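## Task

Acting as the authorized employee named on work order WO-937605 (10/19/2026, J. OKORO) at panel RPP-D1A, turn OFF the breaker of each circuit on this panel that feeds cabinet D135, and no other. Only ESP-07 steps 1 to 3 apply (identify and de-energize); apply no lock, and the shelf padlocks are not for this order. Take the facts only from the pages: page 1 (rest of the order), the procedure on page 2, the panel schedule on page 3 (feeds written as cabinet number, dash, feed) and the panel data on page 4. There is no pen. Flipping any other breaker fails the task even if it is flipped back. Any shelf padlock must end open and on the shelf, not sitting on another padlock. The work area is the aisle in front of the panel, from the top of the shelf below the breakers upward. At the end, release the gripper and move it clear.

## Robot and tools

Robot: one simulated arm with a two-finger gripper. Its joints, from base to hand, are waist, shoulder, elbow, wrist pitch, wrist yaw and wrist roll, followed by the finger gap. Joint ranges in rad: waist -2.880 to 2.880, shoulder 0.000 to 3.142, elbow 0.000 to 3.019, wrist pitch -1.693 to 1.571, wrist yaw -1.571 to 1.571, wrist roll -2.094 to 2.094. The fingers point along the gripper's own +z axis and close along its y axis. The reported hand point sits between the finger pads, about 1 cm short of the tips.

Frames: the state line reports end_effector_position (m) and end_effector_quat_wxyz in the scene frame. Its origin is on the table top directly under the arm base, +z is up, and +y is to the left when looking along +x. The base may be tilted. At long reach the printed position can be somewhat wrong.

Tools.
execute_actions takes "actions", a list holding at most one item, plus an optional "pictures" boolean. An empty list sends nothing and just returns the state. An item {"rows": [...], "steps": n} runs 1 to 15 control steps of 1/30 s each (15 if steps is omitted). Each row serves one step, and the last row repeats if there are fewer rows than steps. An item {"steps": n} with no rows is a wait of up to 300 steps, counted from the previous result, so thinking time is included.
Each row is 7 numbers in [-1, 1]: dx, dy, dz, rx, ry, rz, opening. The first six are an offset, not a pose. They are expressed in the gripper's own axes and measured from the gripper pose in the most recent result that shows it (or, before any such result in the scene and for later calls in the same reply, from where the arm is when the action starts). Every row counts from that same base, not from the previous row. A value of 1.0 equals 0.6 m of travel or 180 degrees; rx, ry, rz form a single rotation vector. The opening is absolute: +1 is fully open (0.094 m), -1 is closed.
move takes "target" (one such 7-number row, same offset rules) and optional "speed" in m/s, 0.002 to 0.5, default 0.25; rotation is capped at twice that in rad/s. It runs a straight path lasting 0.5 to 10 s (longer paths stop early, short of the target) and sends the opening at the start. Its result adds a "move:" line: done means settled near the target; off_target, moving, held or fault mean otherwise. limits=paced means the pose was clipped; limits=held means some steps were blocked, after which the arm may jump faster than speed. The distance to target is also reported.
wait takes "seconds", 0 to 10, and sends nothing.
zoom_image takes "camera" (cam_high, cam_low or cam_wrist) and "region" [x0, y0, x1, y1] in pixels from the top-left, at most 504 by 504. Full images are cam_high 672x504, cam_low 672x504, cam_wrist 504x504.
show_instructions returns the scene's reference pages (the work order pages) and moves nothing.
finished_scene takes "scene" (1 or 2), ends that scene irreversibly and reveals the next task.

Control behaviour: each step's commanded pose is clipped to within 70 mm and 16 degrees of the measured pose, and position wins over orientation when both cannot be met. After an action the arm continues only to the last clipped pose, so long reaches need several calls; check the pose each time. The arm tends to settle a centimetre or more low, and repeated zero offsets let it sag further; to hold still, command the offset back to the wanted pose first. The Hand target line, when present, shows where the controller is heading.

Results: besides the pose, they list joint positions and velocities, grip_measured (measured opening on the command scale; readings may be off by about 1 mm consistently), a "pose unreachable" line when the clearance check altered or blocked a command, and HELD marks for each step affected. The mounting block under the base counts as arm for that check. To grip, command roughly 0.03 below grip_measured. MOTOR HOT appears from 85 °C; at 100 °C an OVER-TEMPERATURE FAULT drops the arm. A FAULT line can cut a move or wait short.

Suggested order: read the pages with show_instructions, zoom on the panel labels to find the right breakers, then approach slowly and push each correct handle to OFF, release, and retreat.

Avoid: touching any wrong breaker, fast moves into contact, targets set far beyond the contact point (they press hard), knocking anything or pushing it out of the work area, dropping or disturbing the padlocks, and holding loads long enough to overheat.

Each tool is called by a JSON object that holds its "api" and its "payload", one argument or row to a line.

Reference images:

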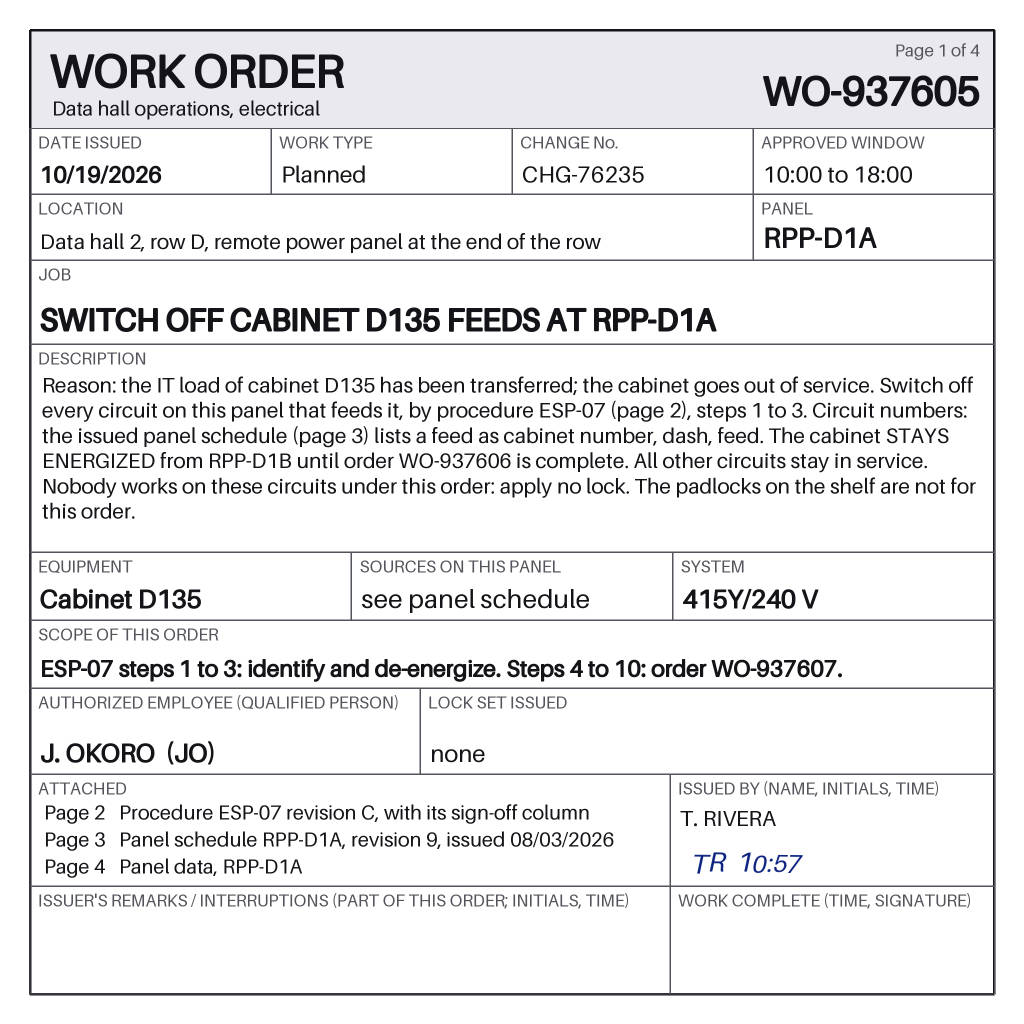

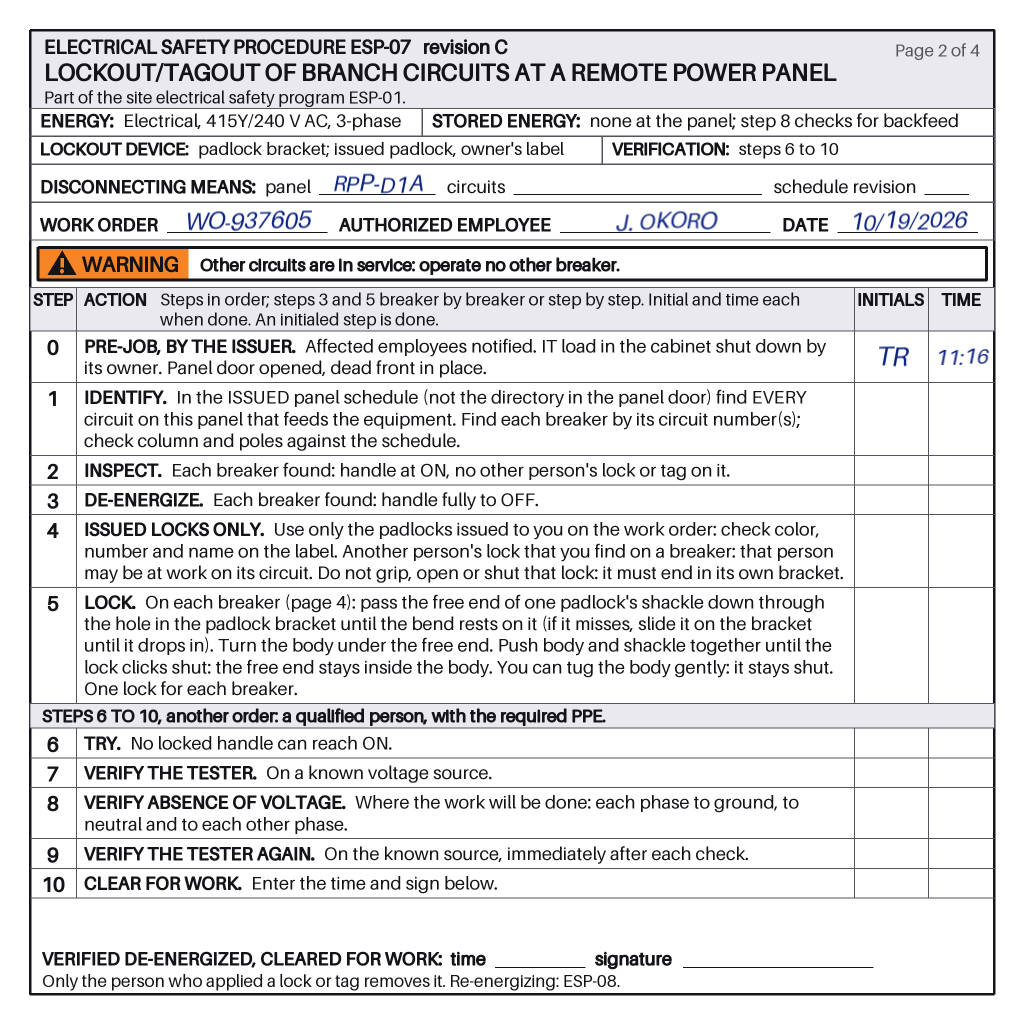

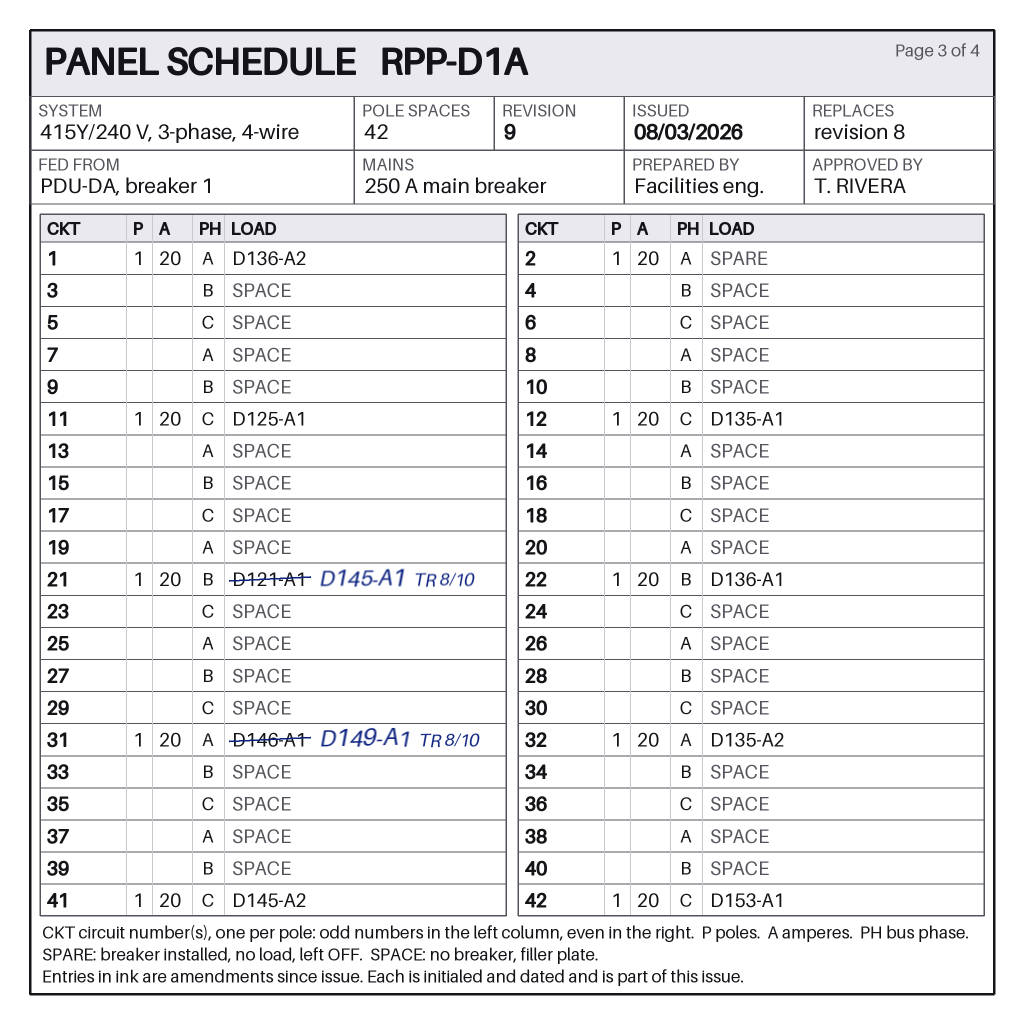

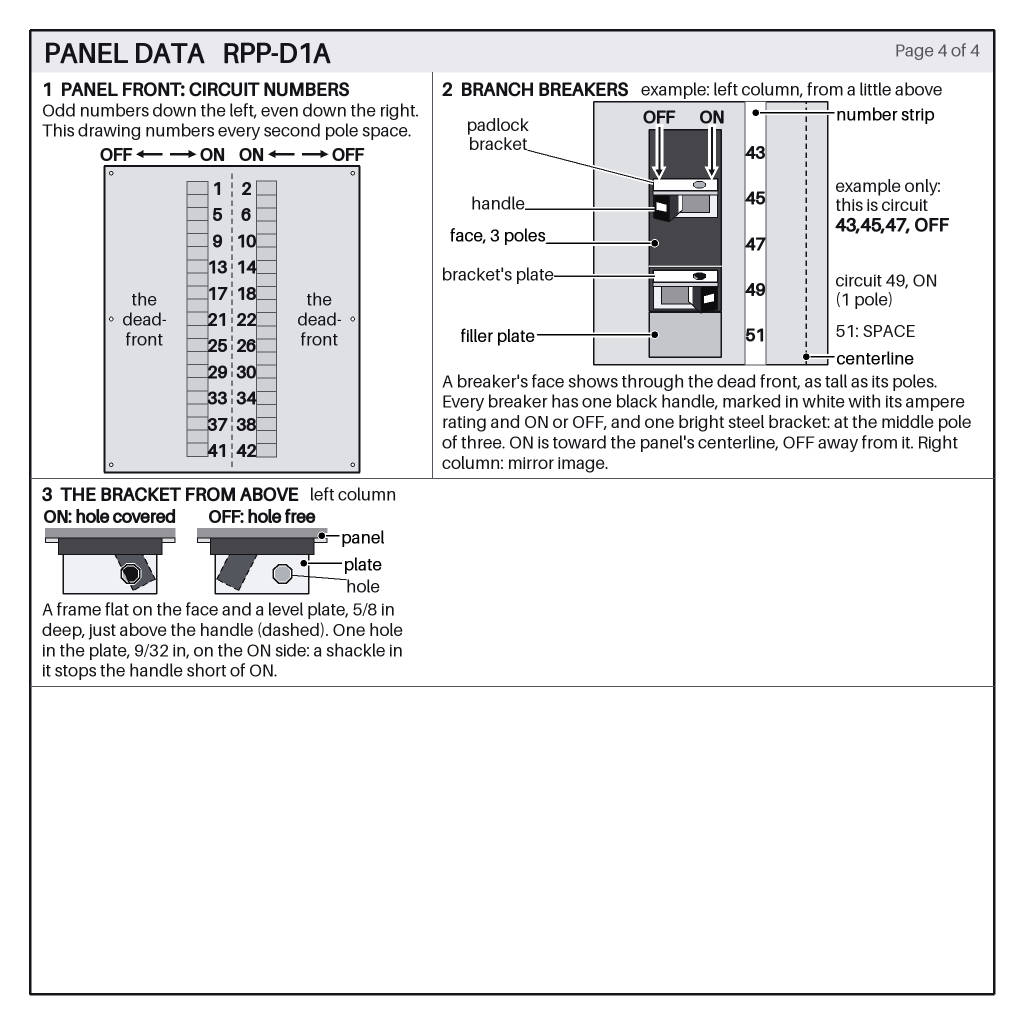

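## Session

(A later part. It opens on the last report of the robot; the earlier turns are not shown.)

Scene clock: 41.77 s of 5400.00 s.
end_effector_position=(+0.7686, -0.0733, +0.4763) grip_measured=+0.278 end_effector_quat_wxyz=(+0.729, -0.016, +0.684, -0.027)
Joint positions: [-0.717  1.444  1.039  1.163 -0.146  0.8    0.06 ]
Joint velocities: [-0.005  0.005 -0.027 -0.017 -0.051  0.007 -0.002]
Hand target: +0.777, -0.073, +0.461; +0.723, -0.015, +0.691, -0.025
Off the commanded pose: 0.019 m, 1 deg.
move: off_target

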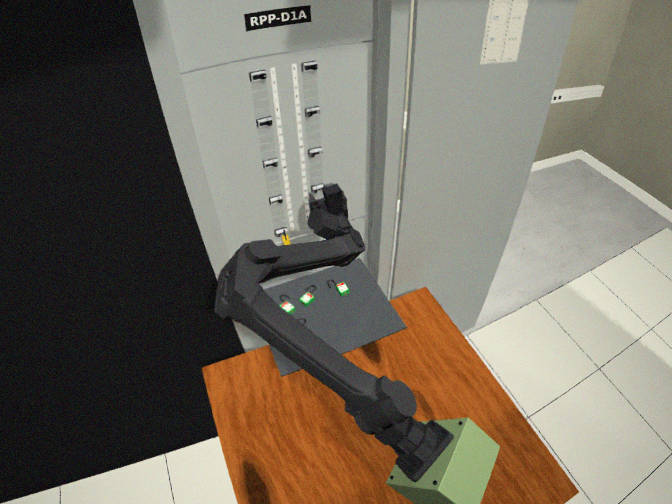

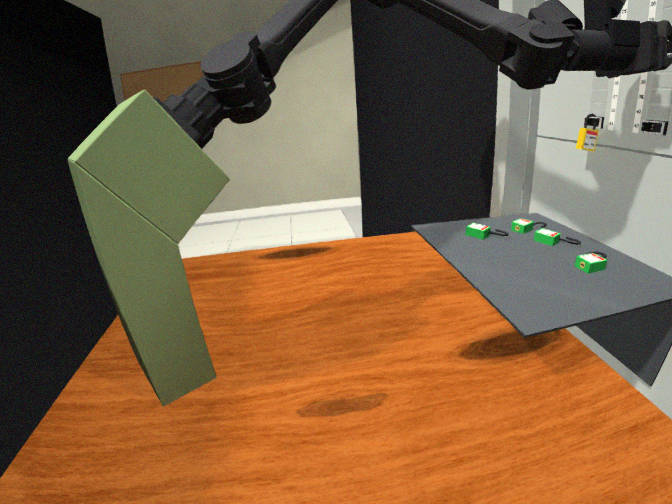

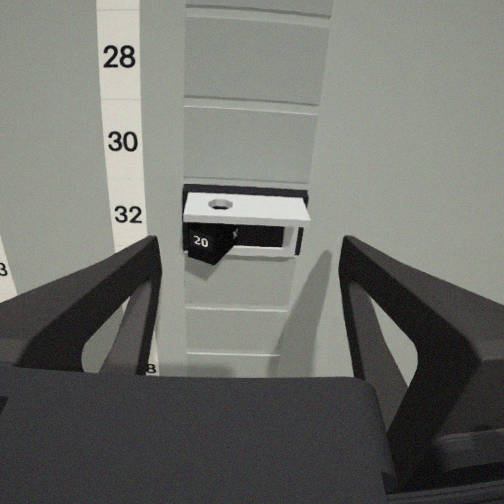

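Slightly high; lower ~5 mm, then sweep.

{"api": "move", "payload": {
  "target": [0.035,0,0.01,0,0,0,0.28],
  "speed": 0.04
}}

{"api": "move", "payload": {
  "target": [0,-0.055,0,0,0,0,0.28],
  "speed": 0.04
}}

Scene clock: 43.27 s of 5400.00 s.
end_effector_position=(+0.7680, -0.0814, +0.4659) grip_measured=+0.278 end_effector_quat_wxyz=(+0.728, -0.007, +0.685, -0.034)
Joint positions: [-0.706  1.464  1.039  1.164 -0.125  0.792  0.06 ]
Joint velocities: [-0.005 -0.005 -0.012 -0.037 -0.022 -0.007 -0.   ]
Hand target: +0.776, -0.075, +0.456; +0.729, -0.016, +0.684, -0.027
Off the commanded pose: 0.014 m, 1 deg.
move: off_target

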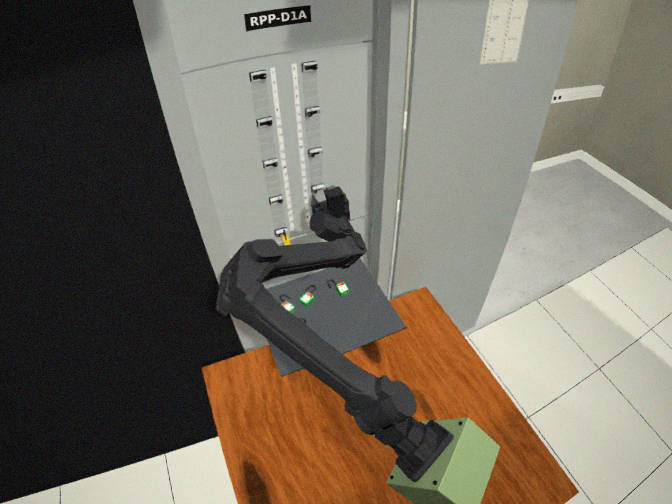

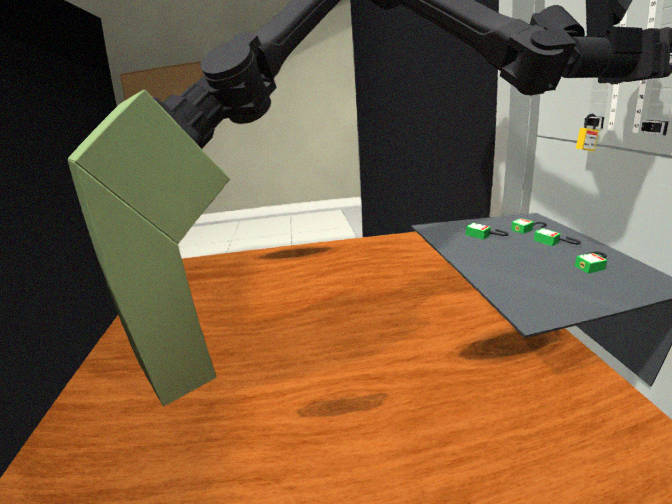

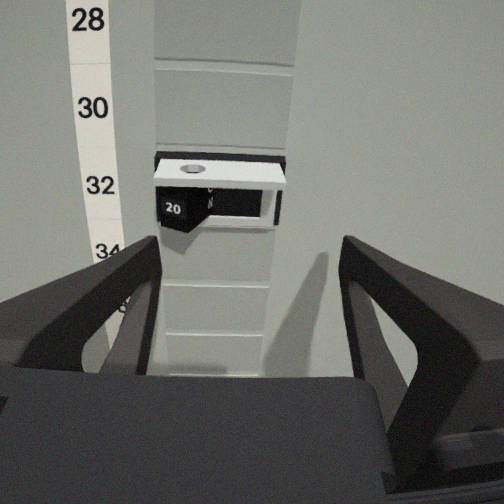

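Scene clock: 44.43 s of 5400.00 s.
end_effector_position=(+0.7607, -0.1089, +0.4629) grip_measured=+0.278 end_effector_quat_wxyz=(+0.722, -0.004, +0.691, -0.040)
Joint positions: [-0.744  1.506  1.039  1.19  -0.156  0.81   0.06 ]
Joint velocities: [-0.005  0.005  0.002  0.002  0.007 -0.037 -0.002]
Hand target: +0.766, -0.114, +0.468; +0.727, -0.007, +0.685, -0.034
Off the commanded pose: 0.009 m, 1 deg.
move: done

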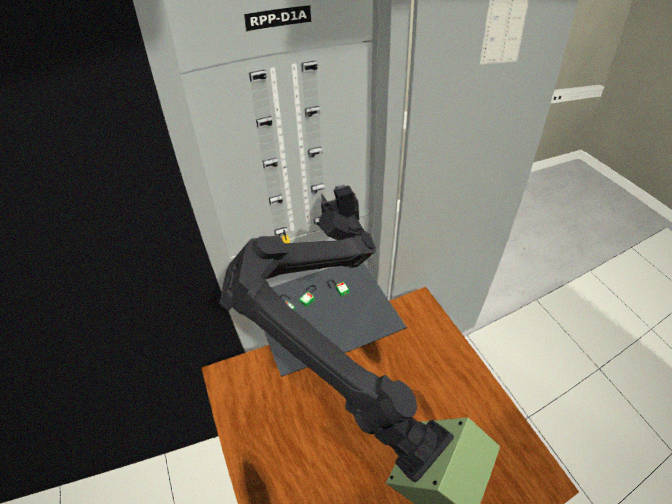

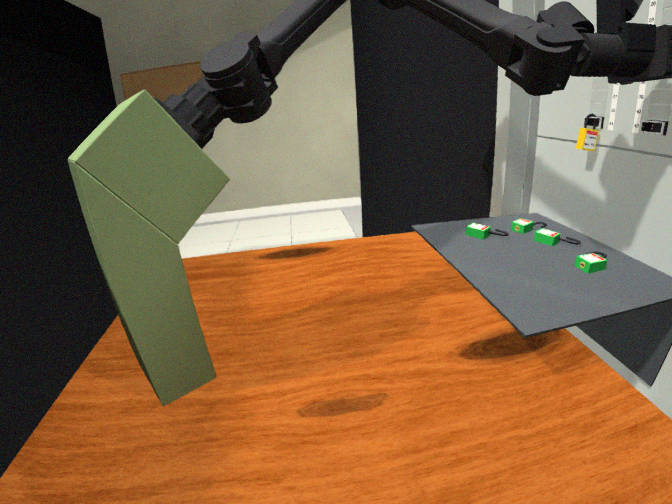

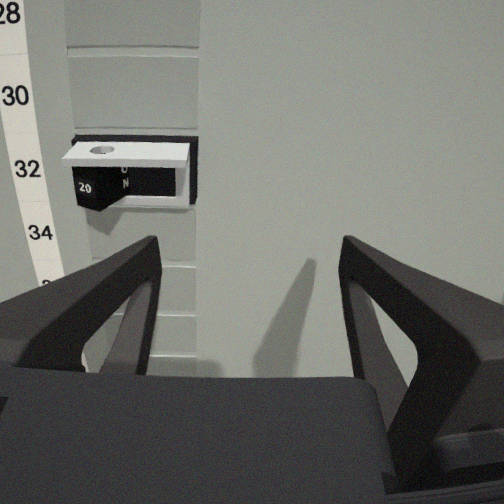

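{"api": "move", "payload": {
  "target": [0,0.025,-0.05,0,0,0,1],
  "speed": 0.06
}}

Scene clock: 46.17 s of 5400.00 s.
end_effector_position=(+0.7325, -0.1017, +0.4622) grip_measured=+1.000 end_effector_quat_wxyz=(+0.720, +0.003, +0.692, -0.045)
Joint positions: [-0.744  1.454  0.946  1.217 -0.149  0.81   0.094]
Joint velocities: [-0.005  0.005 -0.012 -0.007 -0.022 -0.037  0.   ]
Hand target: +0.732, -0.092, +0.460; +0.722, -0.004, +0.690, -0.040
Off the commanded pose: 0.009 m, 1 deg.
move: done

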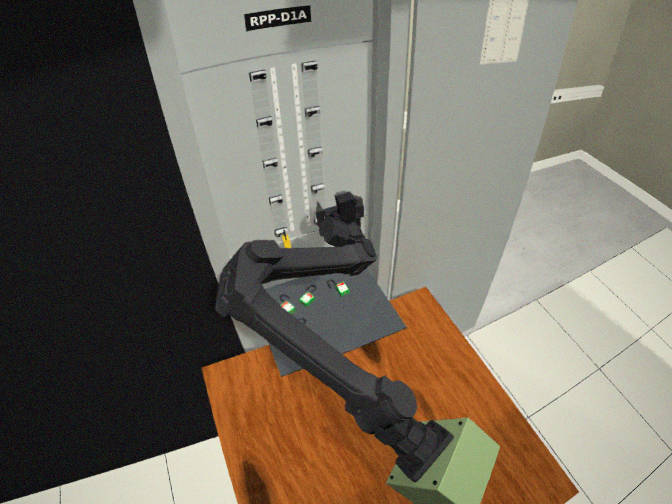

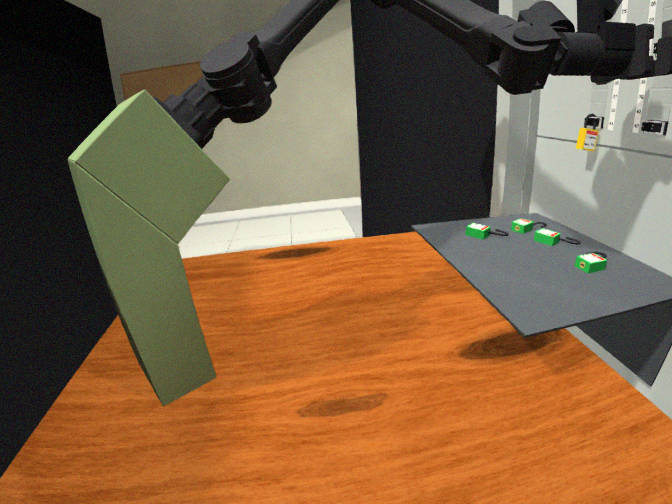

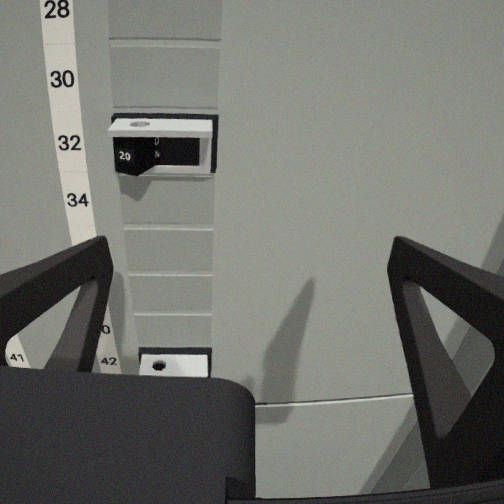

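{"api": "move", "payload": {
  "target": [0.013,0.025,0.072,-0.015,0,0,1],
  "speed": 0.05
}}

Scene clock: 47.93 s of 5400.00 s.
end_effector_position=(+0.7666, -0.0929, +0.4710) grip_measured=+1.000 end_effector_quat_wxyz=(+0.727, -0.012, +0.686, -0.033)
Joint positions: [-0.734  1.482  1.047  1.183 -0.152  0.807  0.094]
Joint velocities: [-0.005 -0.005 -0.007  0.007 -0.037  0.022  0.   ]
Hand target: +0.776, -0.090, +0.456; +0.720, -0.015, +0.693, -0.028
Off the commanded pose: 0.019 m, 1 deg.
move: off_target

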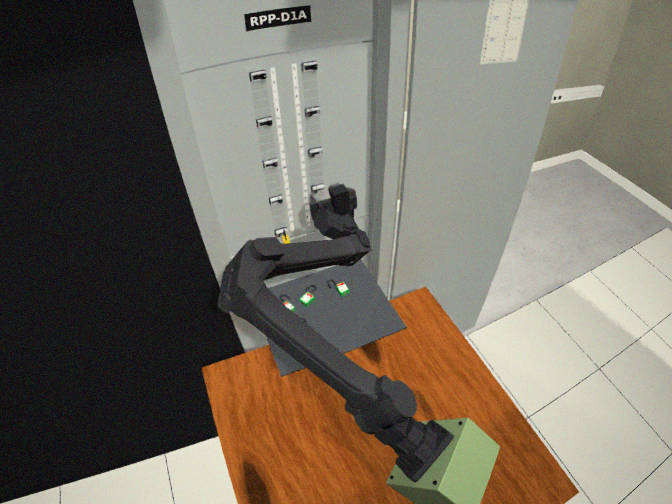

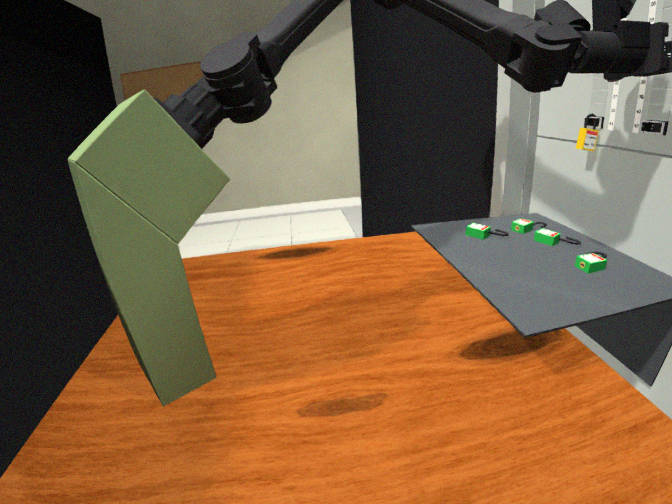

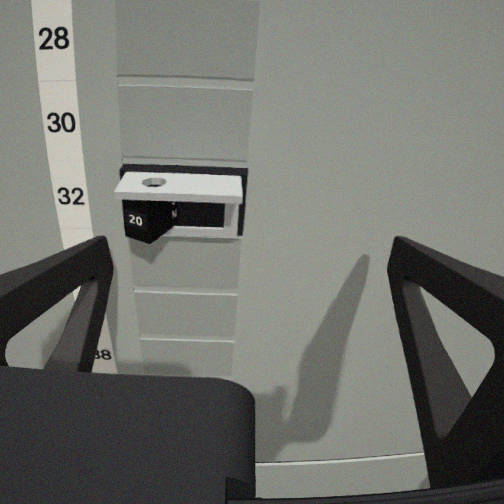

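Close fingers while holding the same hand target.

{"api": "move", "payload": {
  "target": [0.025,0.004,0.016,0,0,0,-0.4],
  "speed": 0.03
}}

Scene clock: 49.43 s of 5400.00 s.
end_effector_position=(+0.7664, -0.0961, +0.4693) grip_measured=-0.398 end_effector_quat_wxyz=(+0.730, -0.007, +0.683, -0.038)
Joint positions: [-0.73   1.488  1.047  1.183 -0.134  0.803  0.028]
Joint velocities: [-0.005 -0.005  0.002 -0.007 -0.022 -0.037 -0.   ]
Hand target: +0.776, -0.092, +0.457; +0.727, -0.012, +0.686, -0.033
Off the commanded pose: 0.017 m, 1 deg.
move: off_target

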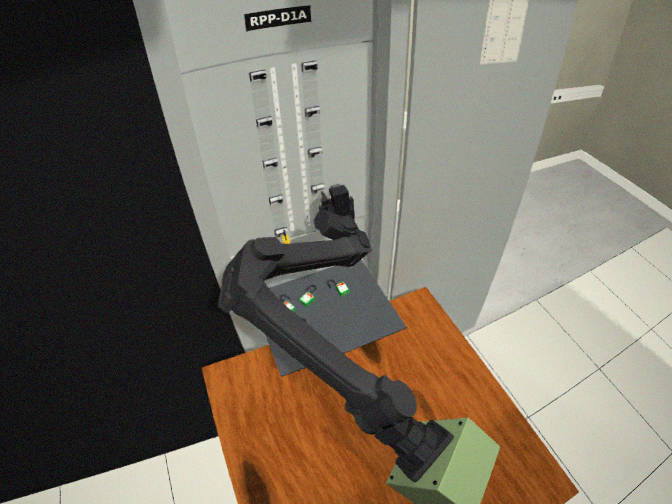

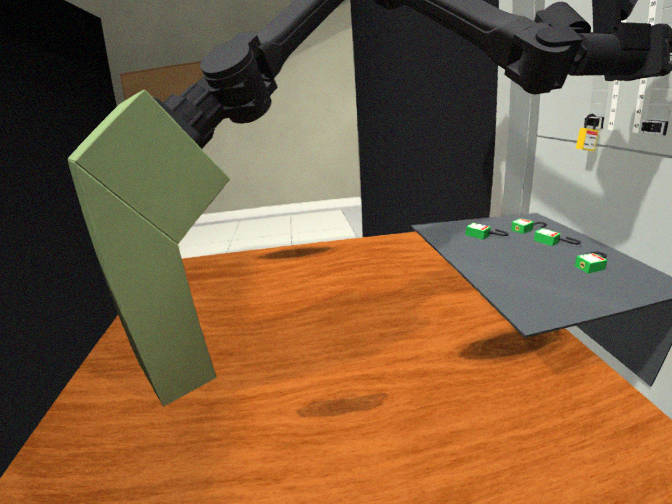

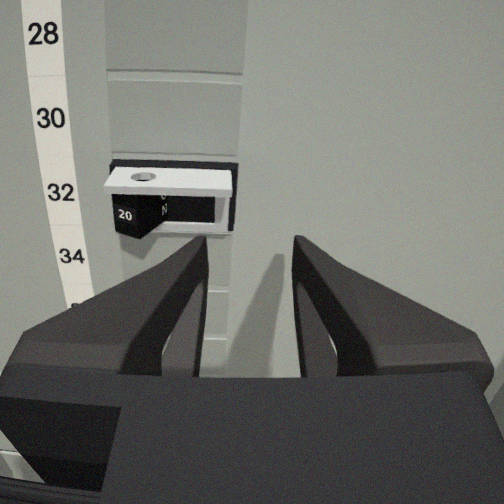

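{"api": "move", "payload": {
  "target": [0.025,0.004,0.016,0,0,0,1],
  "speed": 0.03
}}

{"api": "move", "payload": {
  "target": [-0.02,0.012,0.016,0,0,0,1],
  "speed": 0.03
}}

Scene clock: 51.07 s of 5400.00 s.
end_effector_position=(+0.7660, -0.0996, +0.4675) grip_measured=+1.000 end_effector_quat_wxyz=(+0.732, -0.003, +0.680, -0.043)
Joint positions: [-0.727  1.493  1.047  1.183 -0.117  0.799  0.094]
Joint velocities: [-0.015 -0.005  0.002 -0.002 -0.007  0.007  0.   ]
Hand target: +0.776, -0.095, +0.455; +0.730, -0.007, +0.683, -0.038
Off the commanded pose: 0.017 m, 1 deg.
move: off_target

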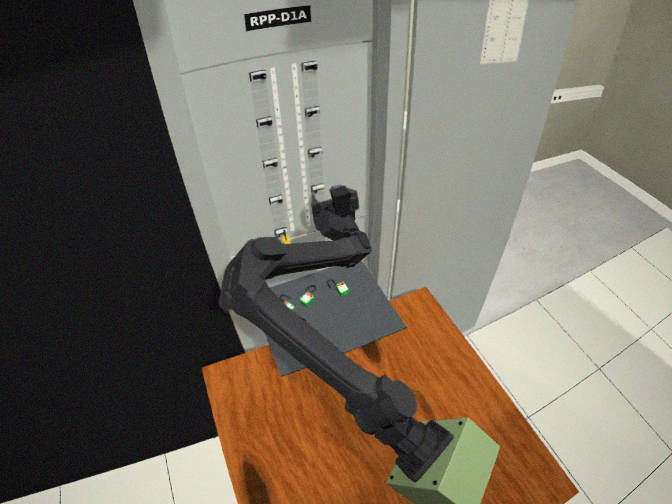

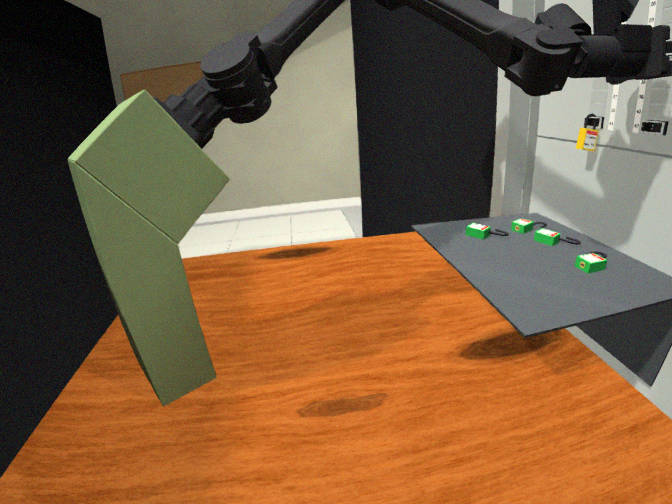

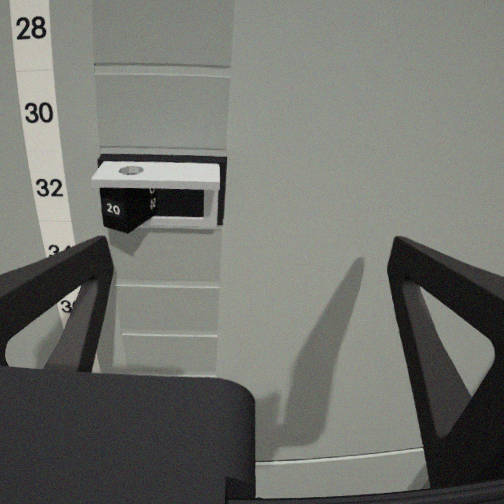

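Scene clock: 51.97 s of 5400.00 s.
end_effector_position=(+0.7673, -0.0981, +0.4691) grip_measured=+1.000 end_effector_quat_wxyz=(+0.728, +0.003, +0.684, -0.046)
Joint positions: [-0.727  1.478  1.047  1.151 -0.117  0.799  0.094]
Joint velocities: [ 0.005  0.005  0.002 -0.002 -0.037 -0.037  0.   ]
Hand target: +0.775, -0.092, +0.480; +0.732, -0.003, +0.680, -0.043
Off the commanded pose: 0.014 m, 1 deg.
move: off_target

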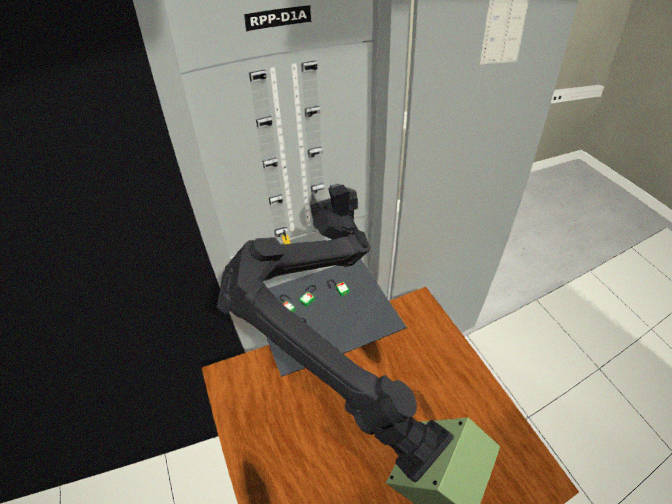

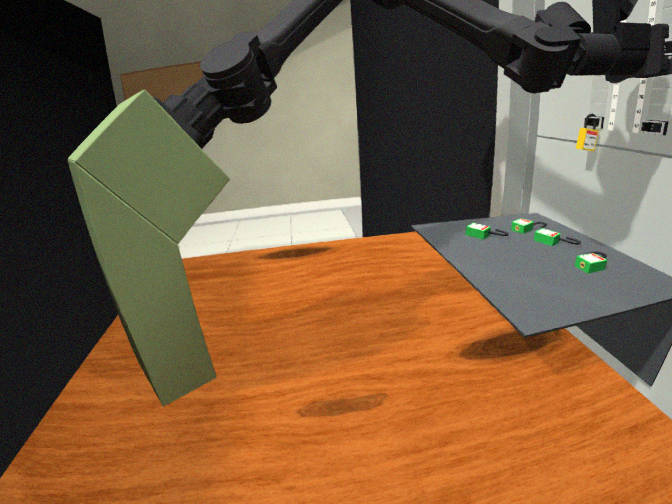

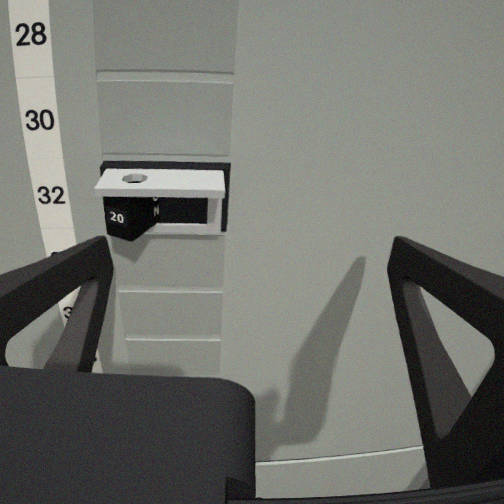

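Finger is under the handle; shift left first.

{"api": "move", "payload": {
  "target": [0,0.03,0,-0.02,0,0,1],
  "speed": 0.03
}}

Scene clock: 53.67 s of 5400.00 s.
end_effector_position=(+0.7677, -0.0900, +0.4690) grip_measured=+1.000 end_effector_quat_wxyz=(+0.726, -0.013, +0.687, -0.034)
Joint positions: [-0.727  1.478  1.047  1.176 -0.148  0.799  0.094]
Joint velocities: [-0.024 -0.024 -0.012  0.007  0.037  0.007  0.   ]
Hand target: +0.769, -0.080, +0.468; +0.728, -0.020, +0.685, -0.025
Off the commanded pose: 0.010 m, 1 deg.
move: done

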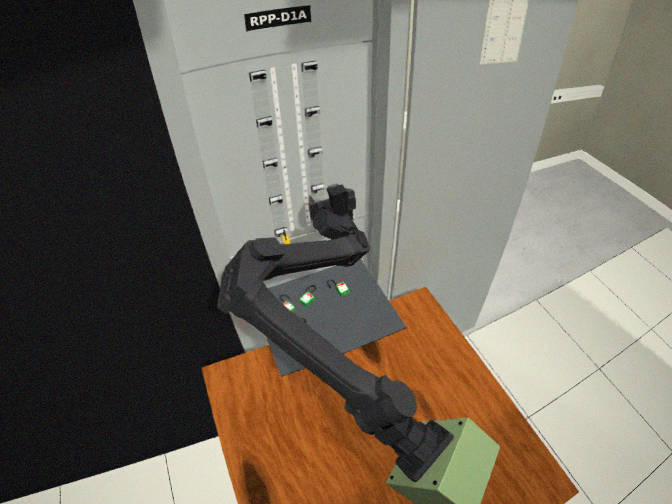

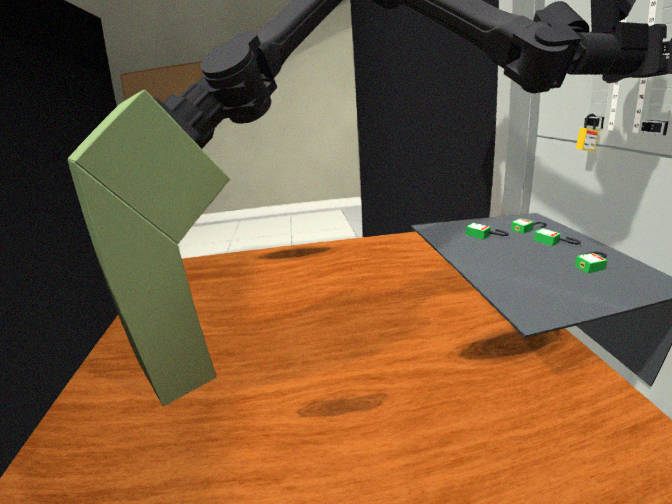

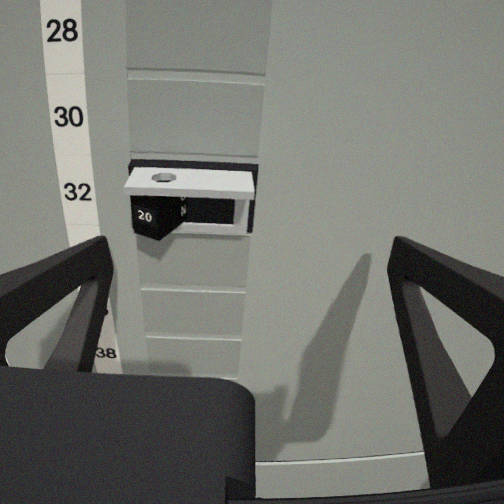

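{"api": "move", "payload": {
  "target": [-0.02,0,0,0,0,0,1],
  "speed": 0.03
}}

Scene clock: 54.97 s of 5400.00 s.
end_effector_position=(+0.7680, -0.0868, +0.4750) grip_measured=+1.000 end_effector_quat_wxyz=(+0.727, -0.017, +0.686, -0.034)
Joint positions: [-0.733  1.468  1.047  1.172 -0.157  0.799  0.094]
Joint velocities: [-0.015 -0.015 -0.007  0.002 -0.037 -0.11   0.   ]
Hand target: +0.767, -0.089, +0.481; +0.726, -0.013, +0.687, -0.034
Off the commanded pose: 0.007 m, 1 deg.
move: done

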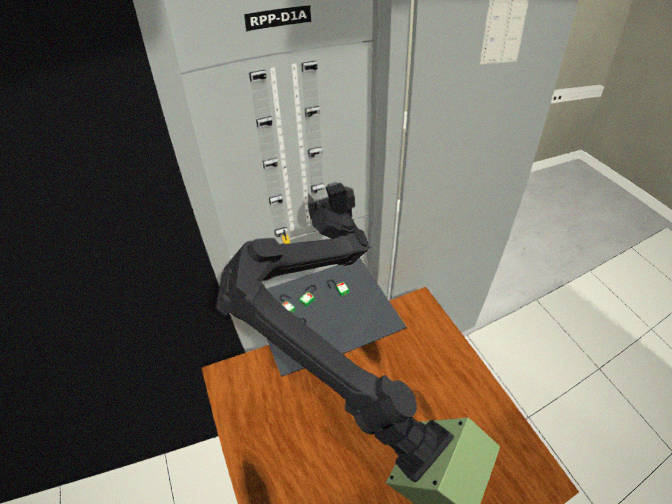

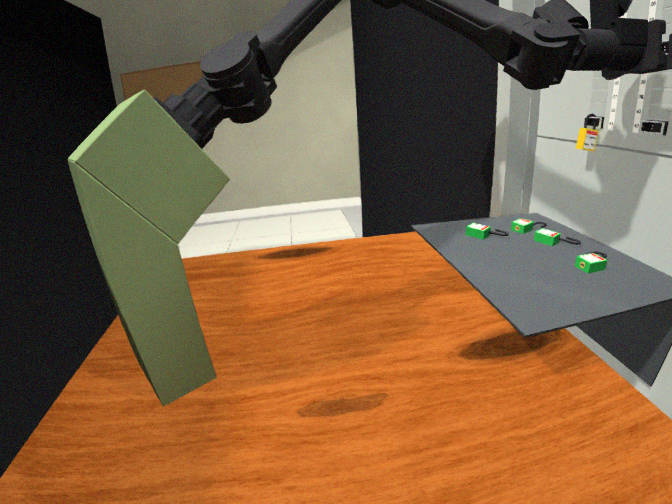

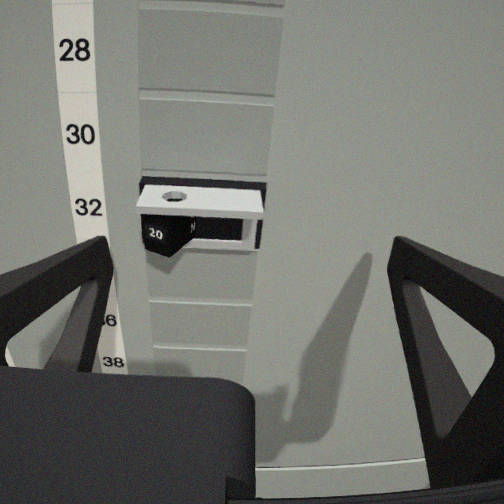

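{"api": "move", "payload": {
  "target": [-0.008,-0.003,0,0,0,0,-0.4],
  "speed": 0.03
}}

Scene clock: 56.70 s of 5400.00 s.
end_effector_position=(+0.7704, -0.0691, +0.4781) grip_measured=-0.398 end_effector_quat_wxyz=(+0.728, -0.031, +0.685, -0.019)
Joint positions: [-0.722  1.45   1.047  1.185 -0.172  0.799  0.028]
Joint velocities: [-0.005 -0.005 -0.002 -0.012 -0.007  0.007  0.001]
Hand target: +0.767, -0.088, +0.480; +0.727, -0.017, +0.686, -0.034
Off the commanded pose: 0.019 m, 2 deg.
move: off_target

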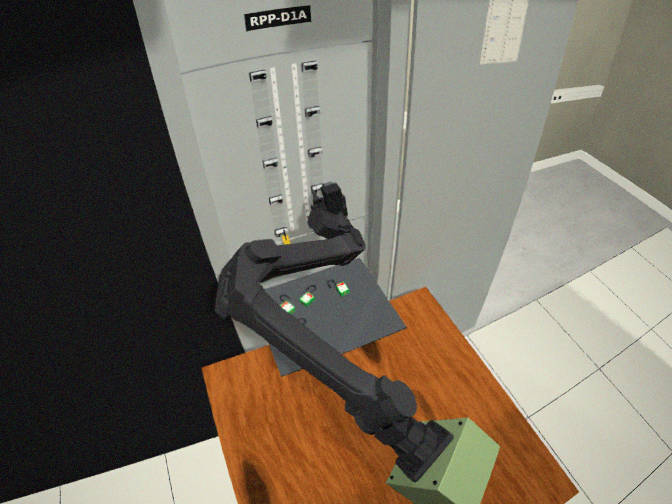

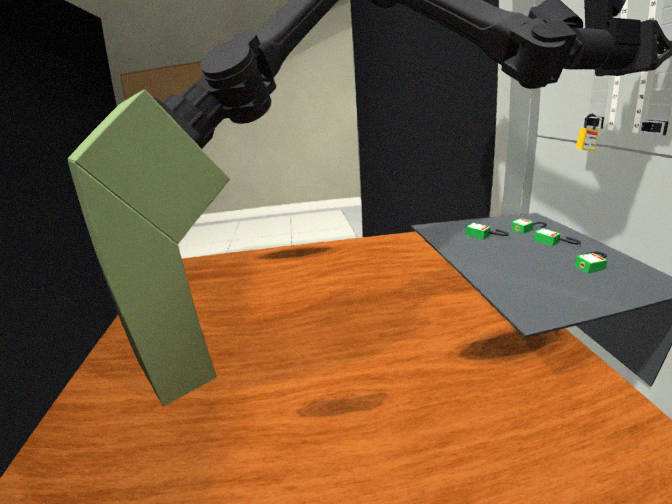

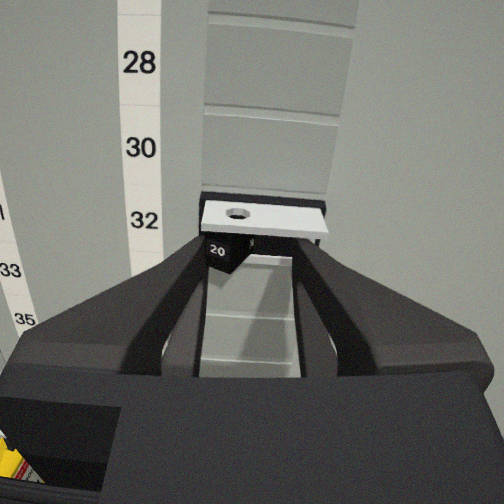

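{"api": "move", "payload": {
  "target": [-0.005,-0.11,0,0.02,0,0,-0.4],
  "speed": 0.05
}}

Scene clock: 58.73 s of 5400.00 s.
end_effector_position=(+0.7708, -0.0710, +0.4780) grip_measured=-0.398 end_effector_quat_wxyz=(+0.725, -0.042, +0.687, +0.001)
Joint positions: [-0.737  1.474  1.06   1.229 -0.218  0.829  0.028]
Joint velocities: [-0.005  0.005 -0.012 -0.007  0.007  0.022  0.001]
Hand target: +0.765, -0.132, +0.487; +0.729, -0.007, +0.683, -0.041
Off the commanded pose: 0.064 m, 6 deg.
move: off_target

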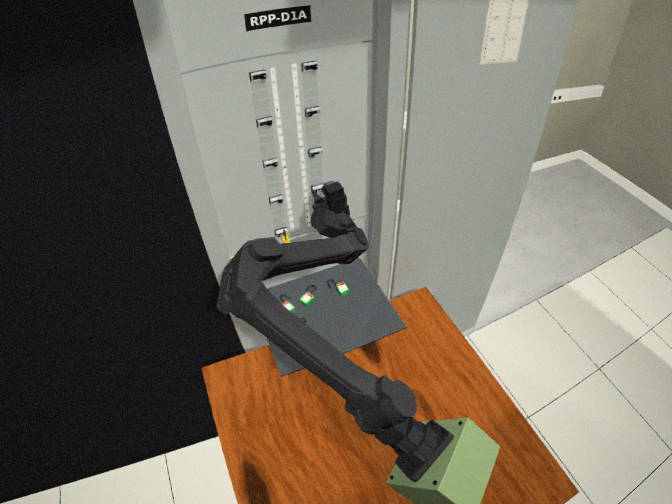

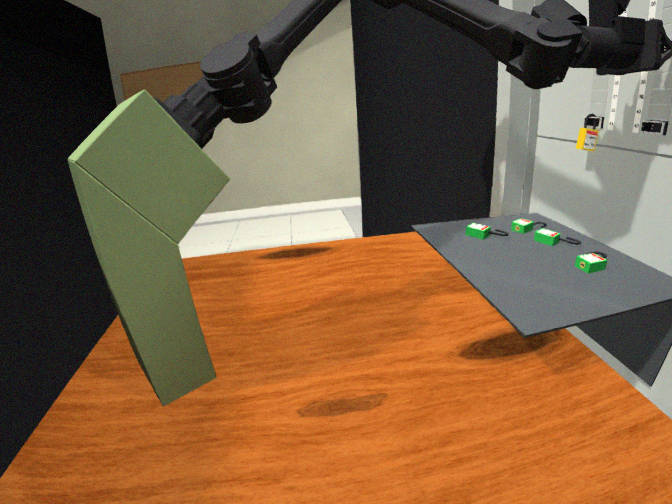

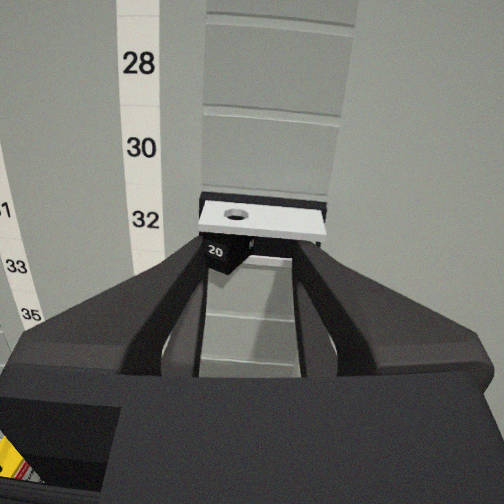

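{"api": "move", "payload": {
  "target": [-0.005,-0.06,-0.012,0.03,0,0,-0.4],
  "speed": 0.03
}}

Scene clock: 61.03 s of 5400.00 s.
end_effector_position=(+0.7711, -0.0703, +0.4787) grip_measured=-0.398 end_effector_quat_wxyz=(+0.726, -0.041, +0.687, +0.001)
Joint positions: [-0.736  1.472  1.06   1.226 -0.215  0.829  0.028]
Joint velocities: [-0.015 -0.015 -0.022  0.022 -0.007 -0.007 -0.001]
Hand target: +0.764, -0.106, +0.483; +0.727, -0.008, +0.686, -0.031
Off the commanded pose: 0.037 m, 5 deg.
move: off_target

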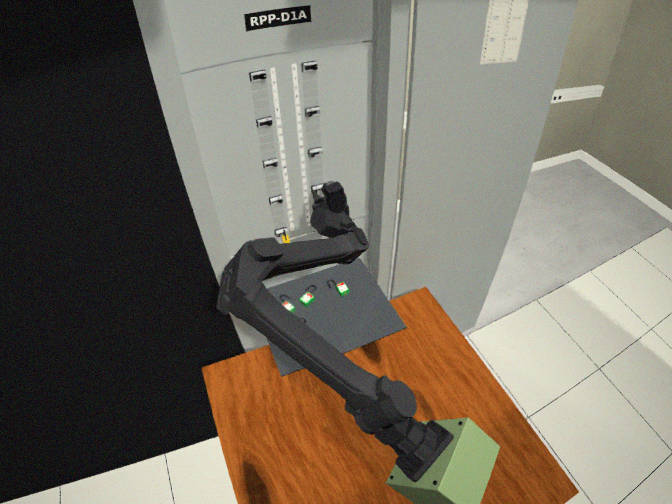

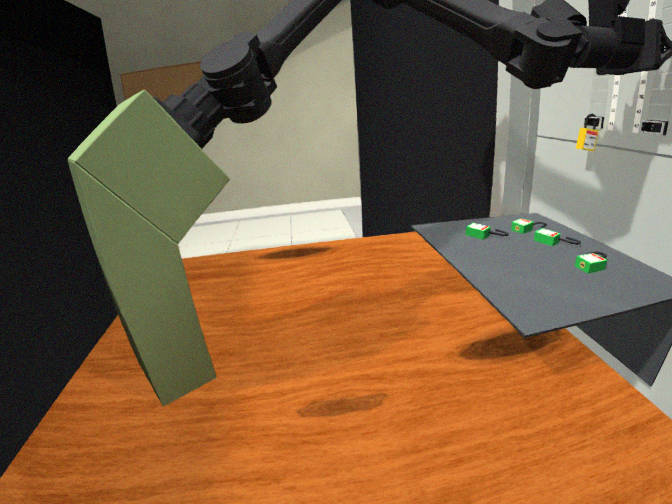

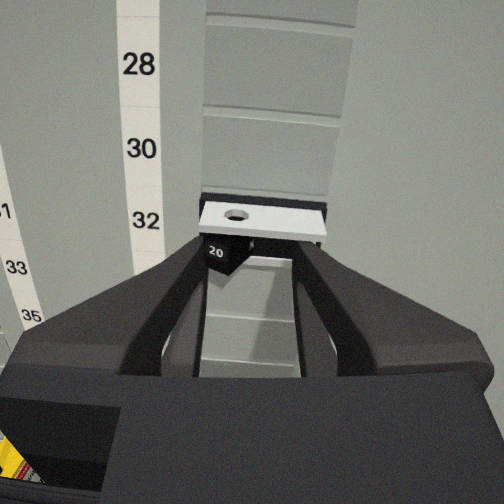

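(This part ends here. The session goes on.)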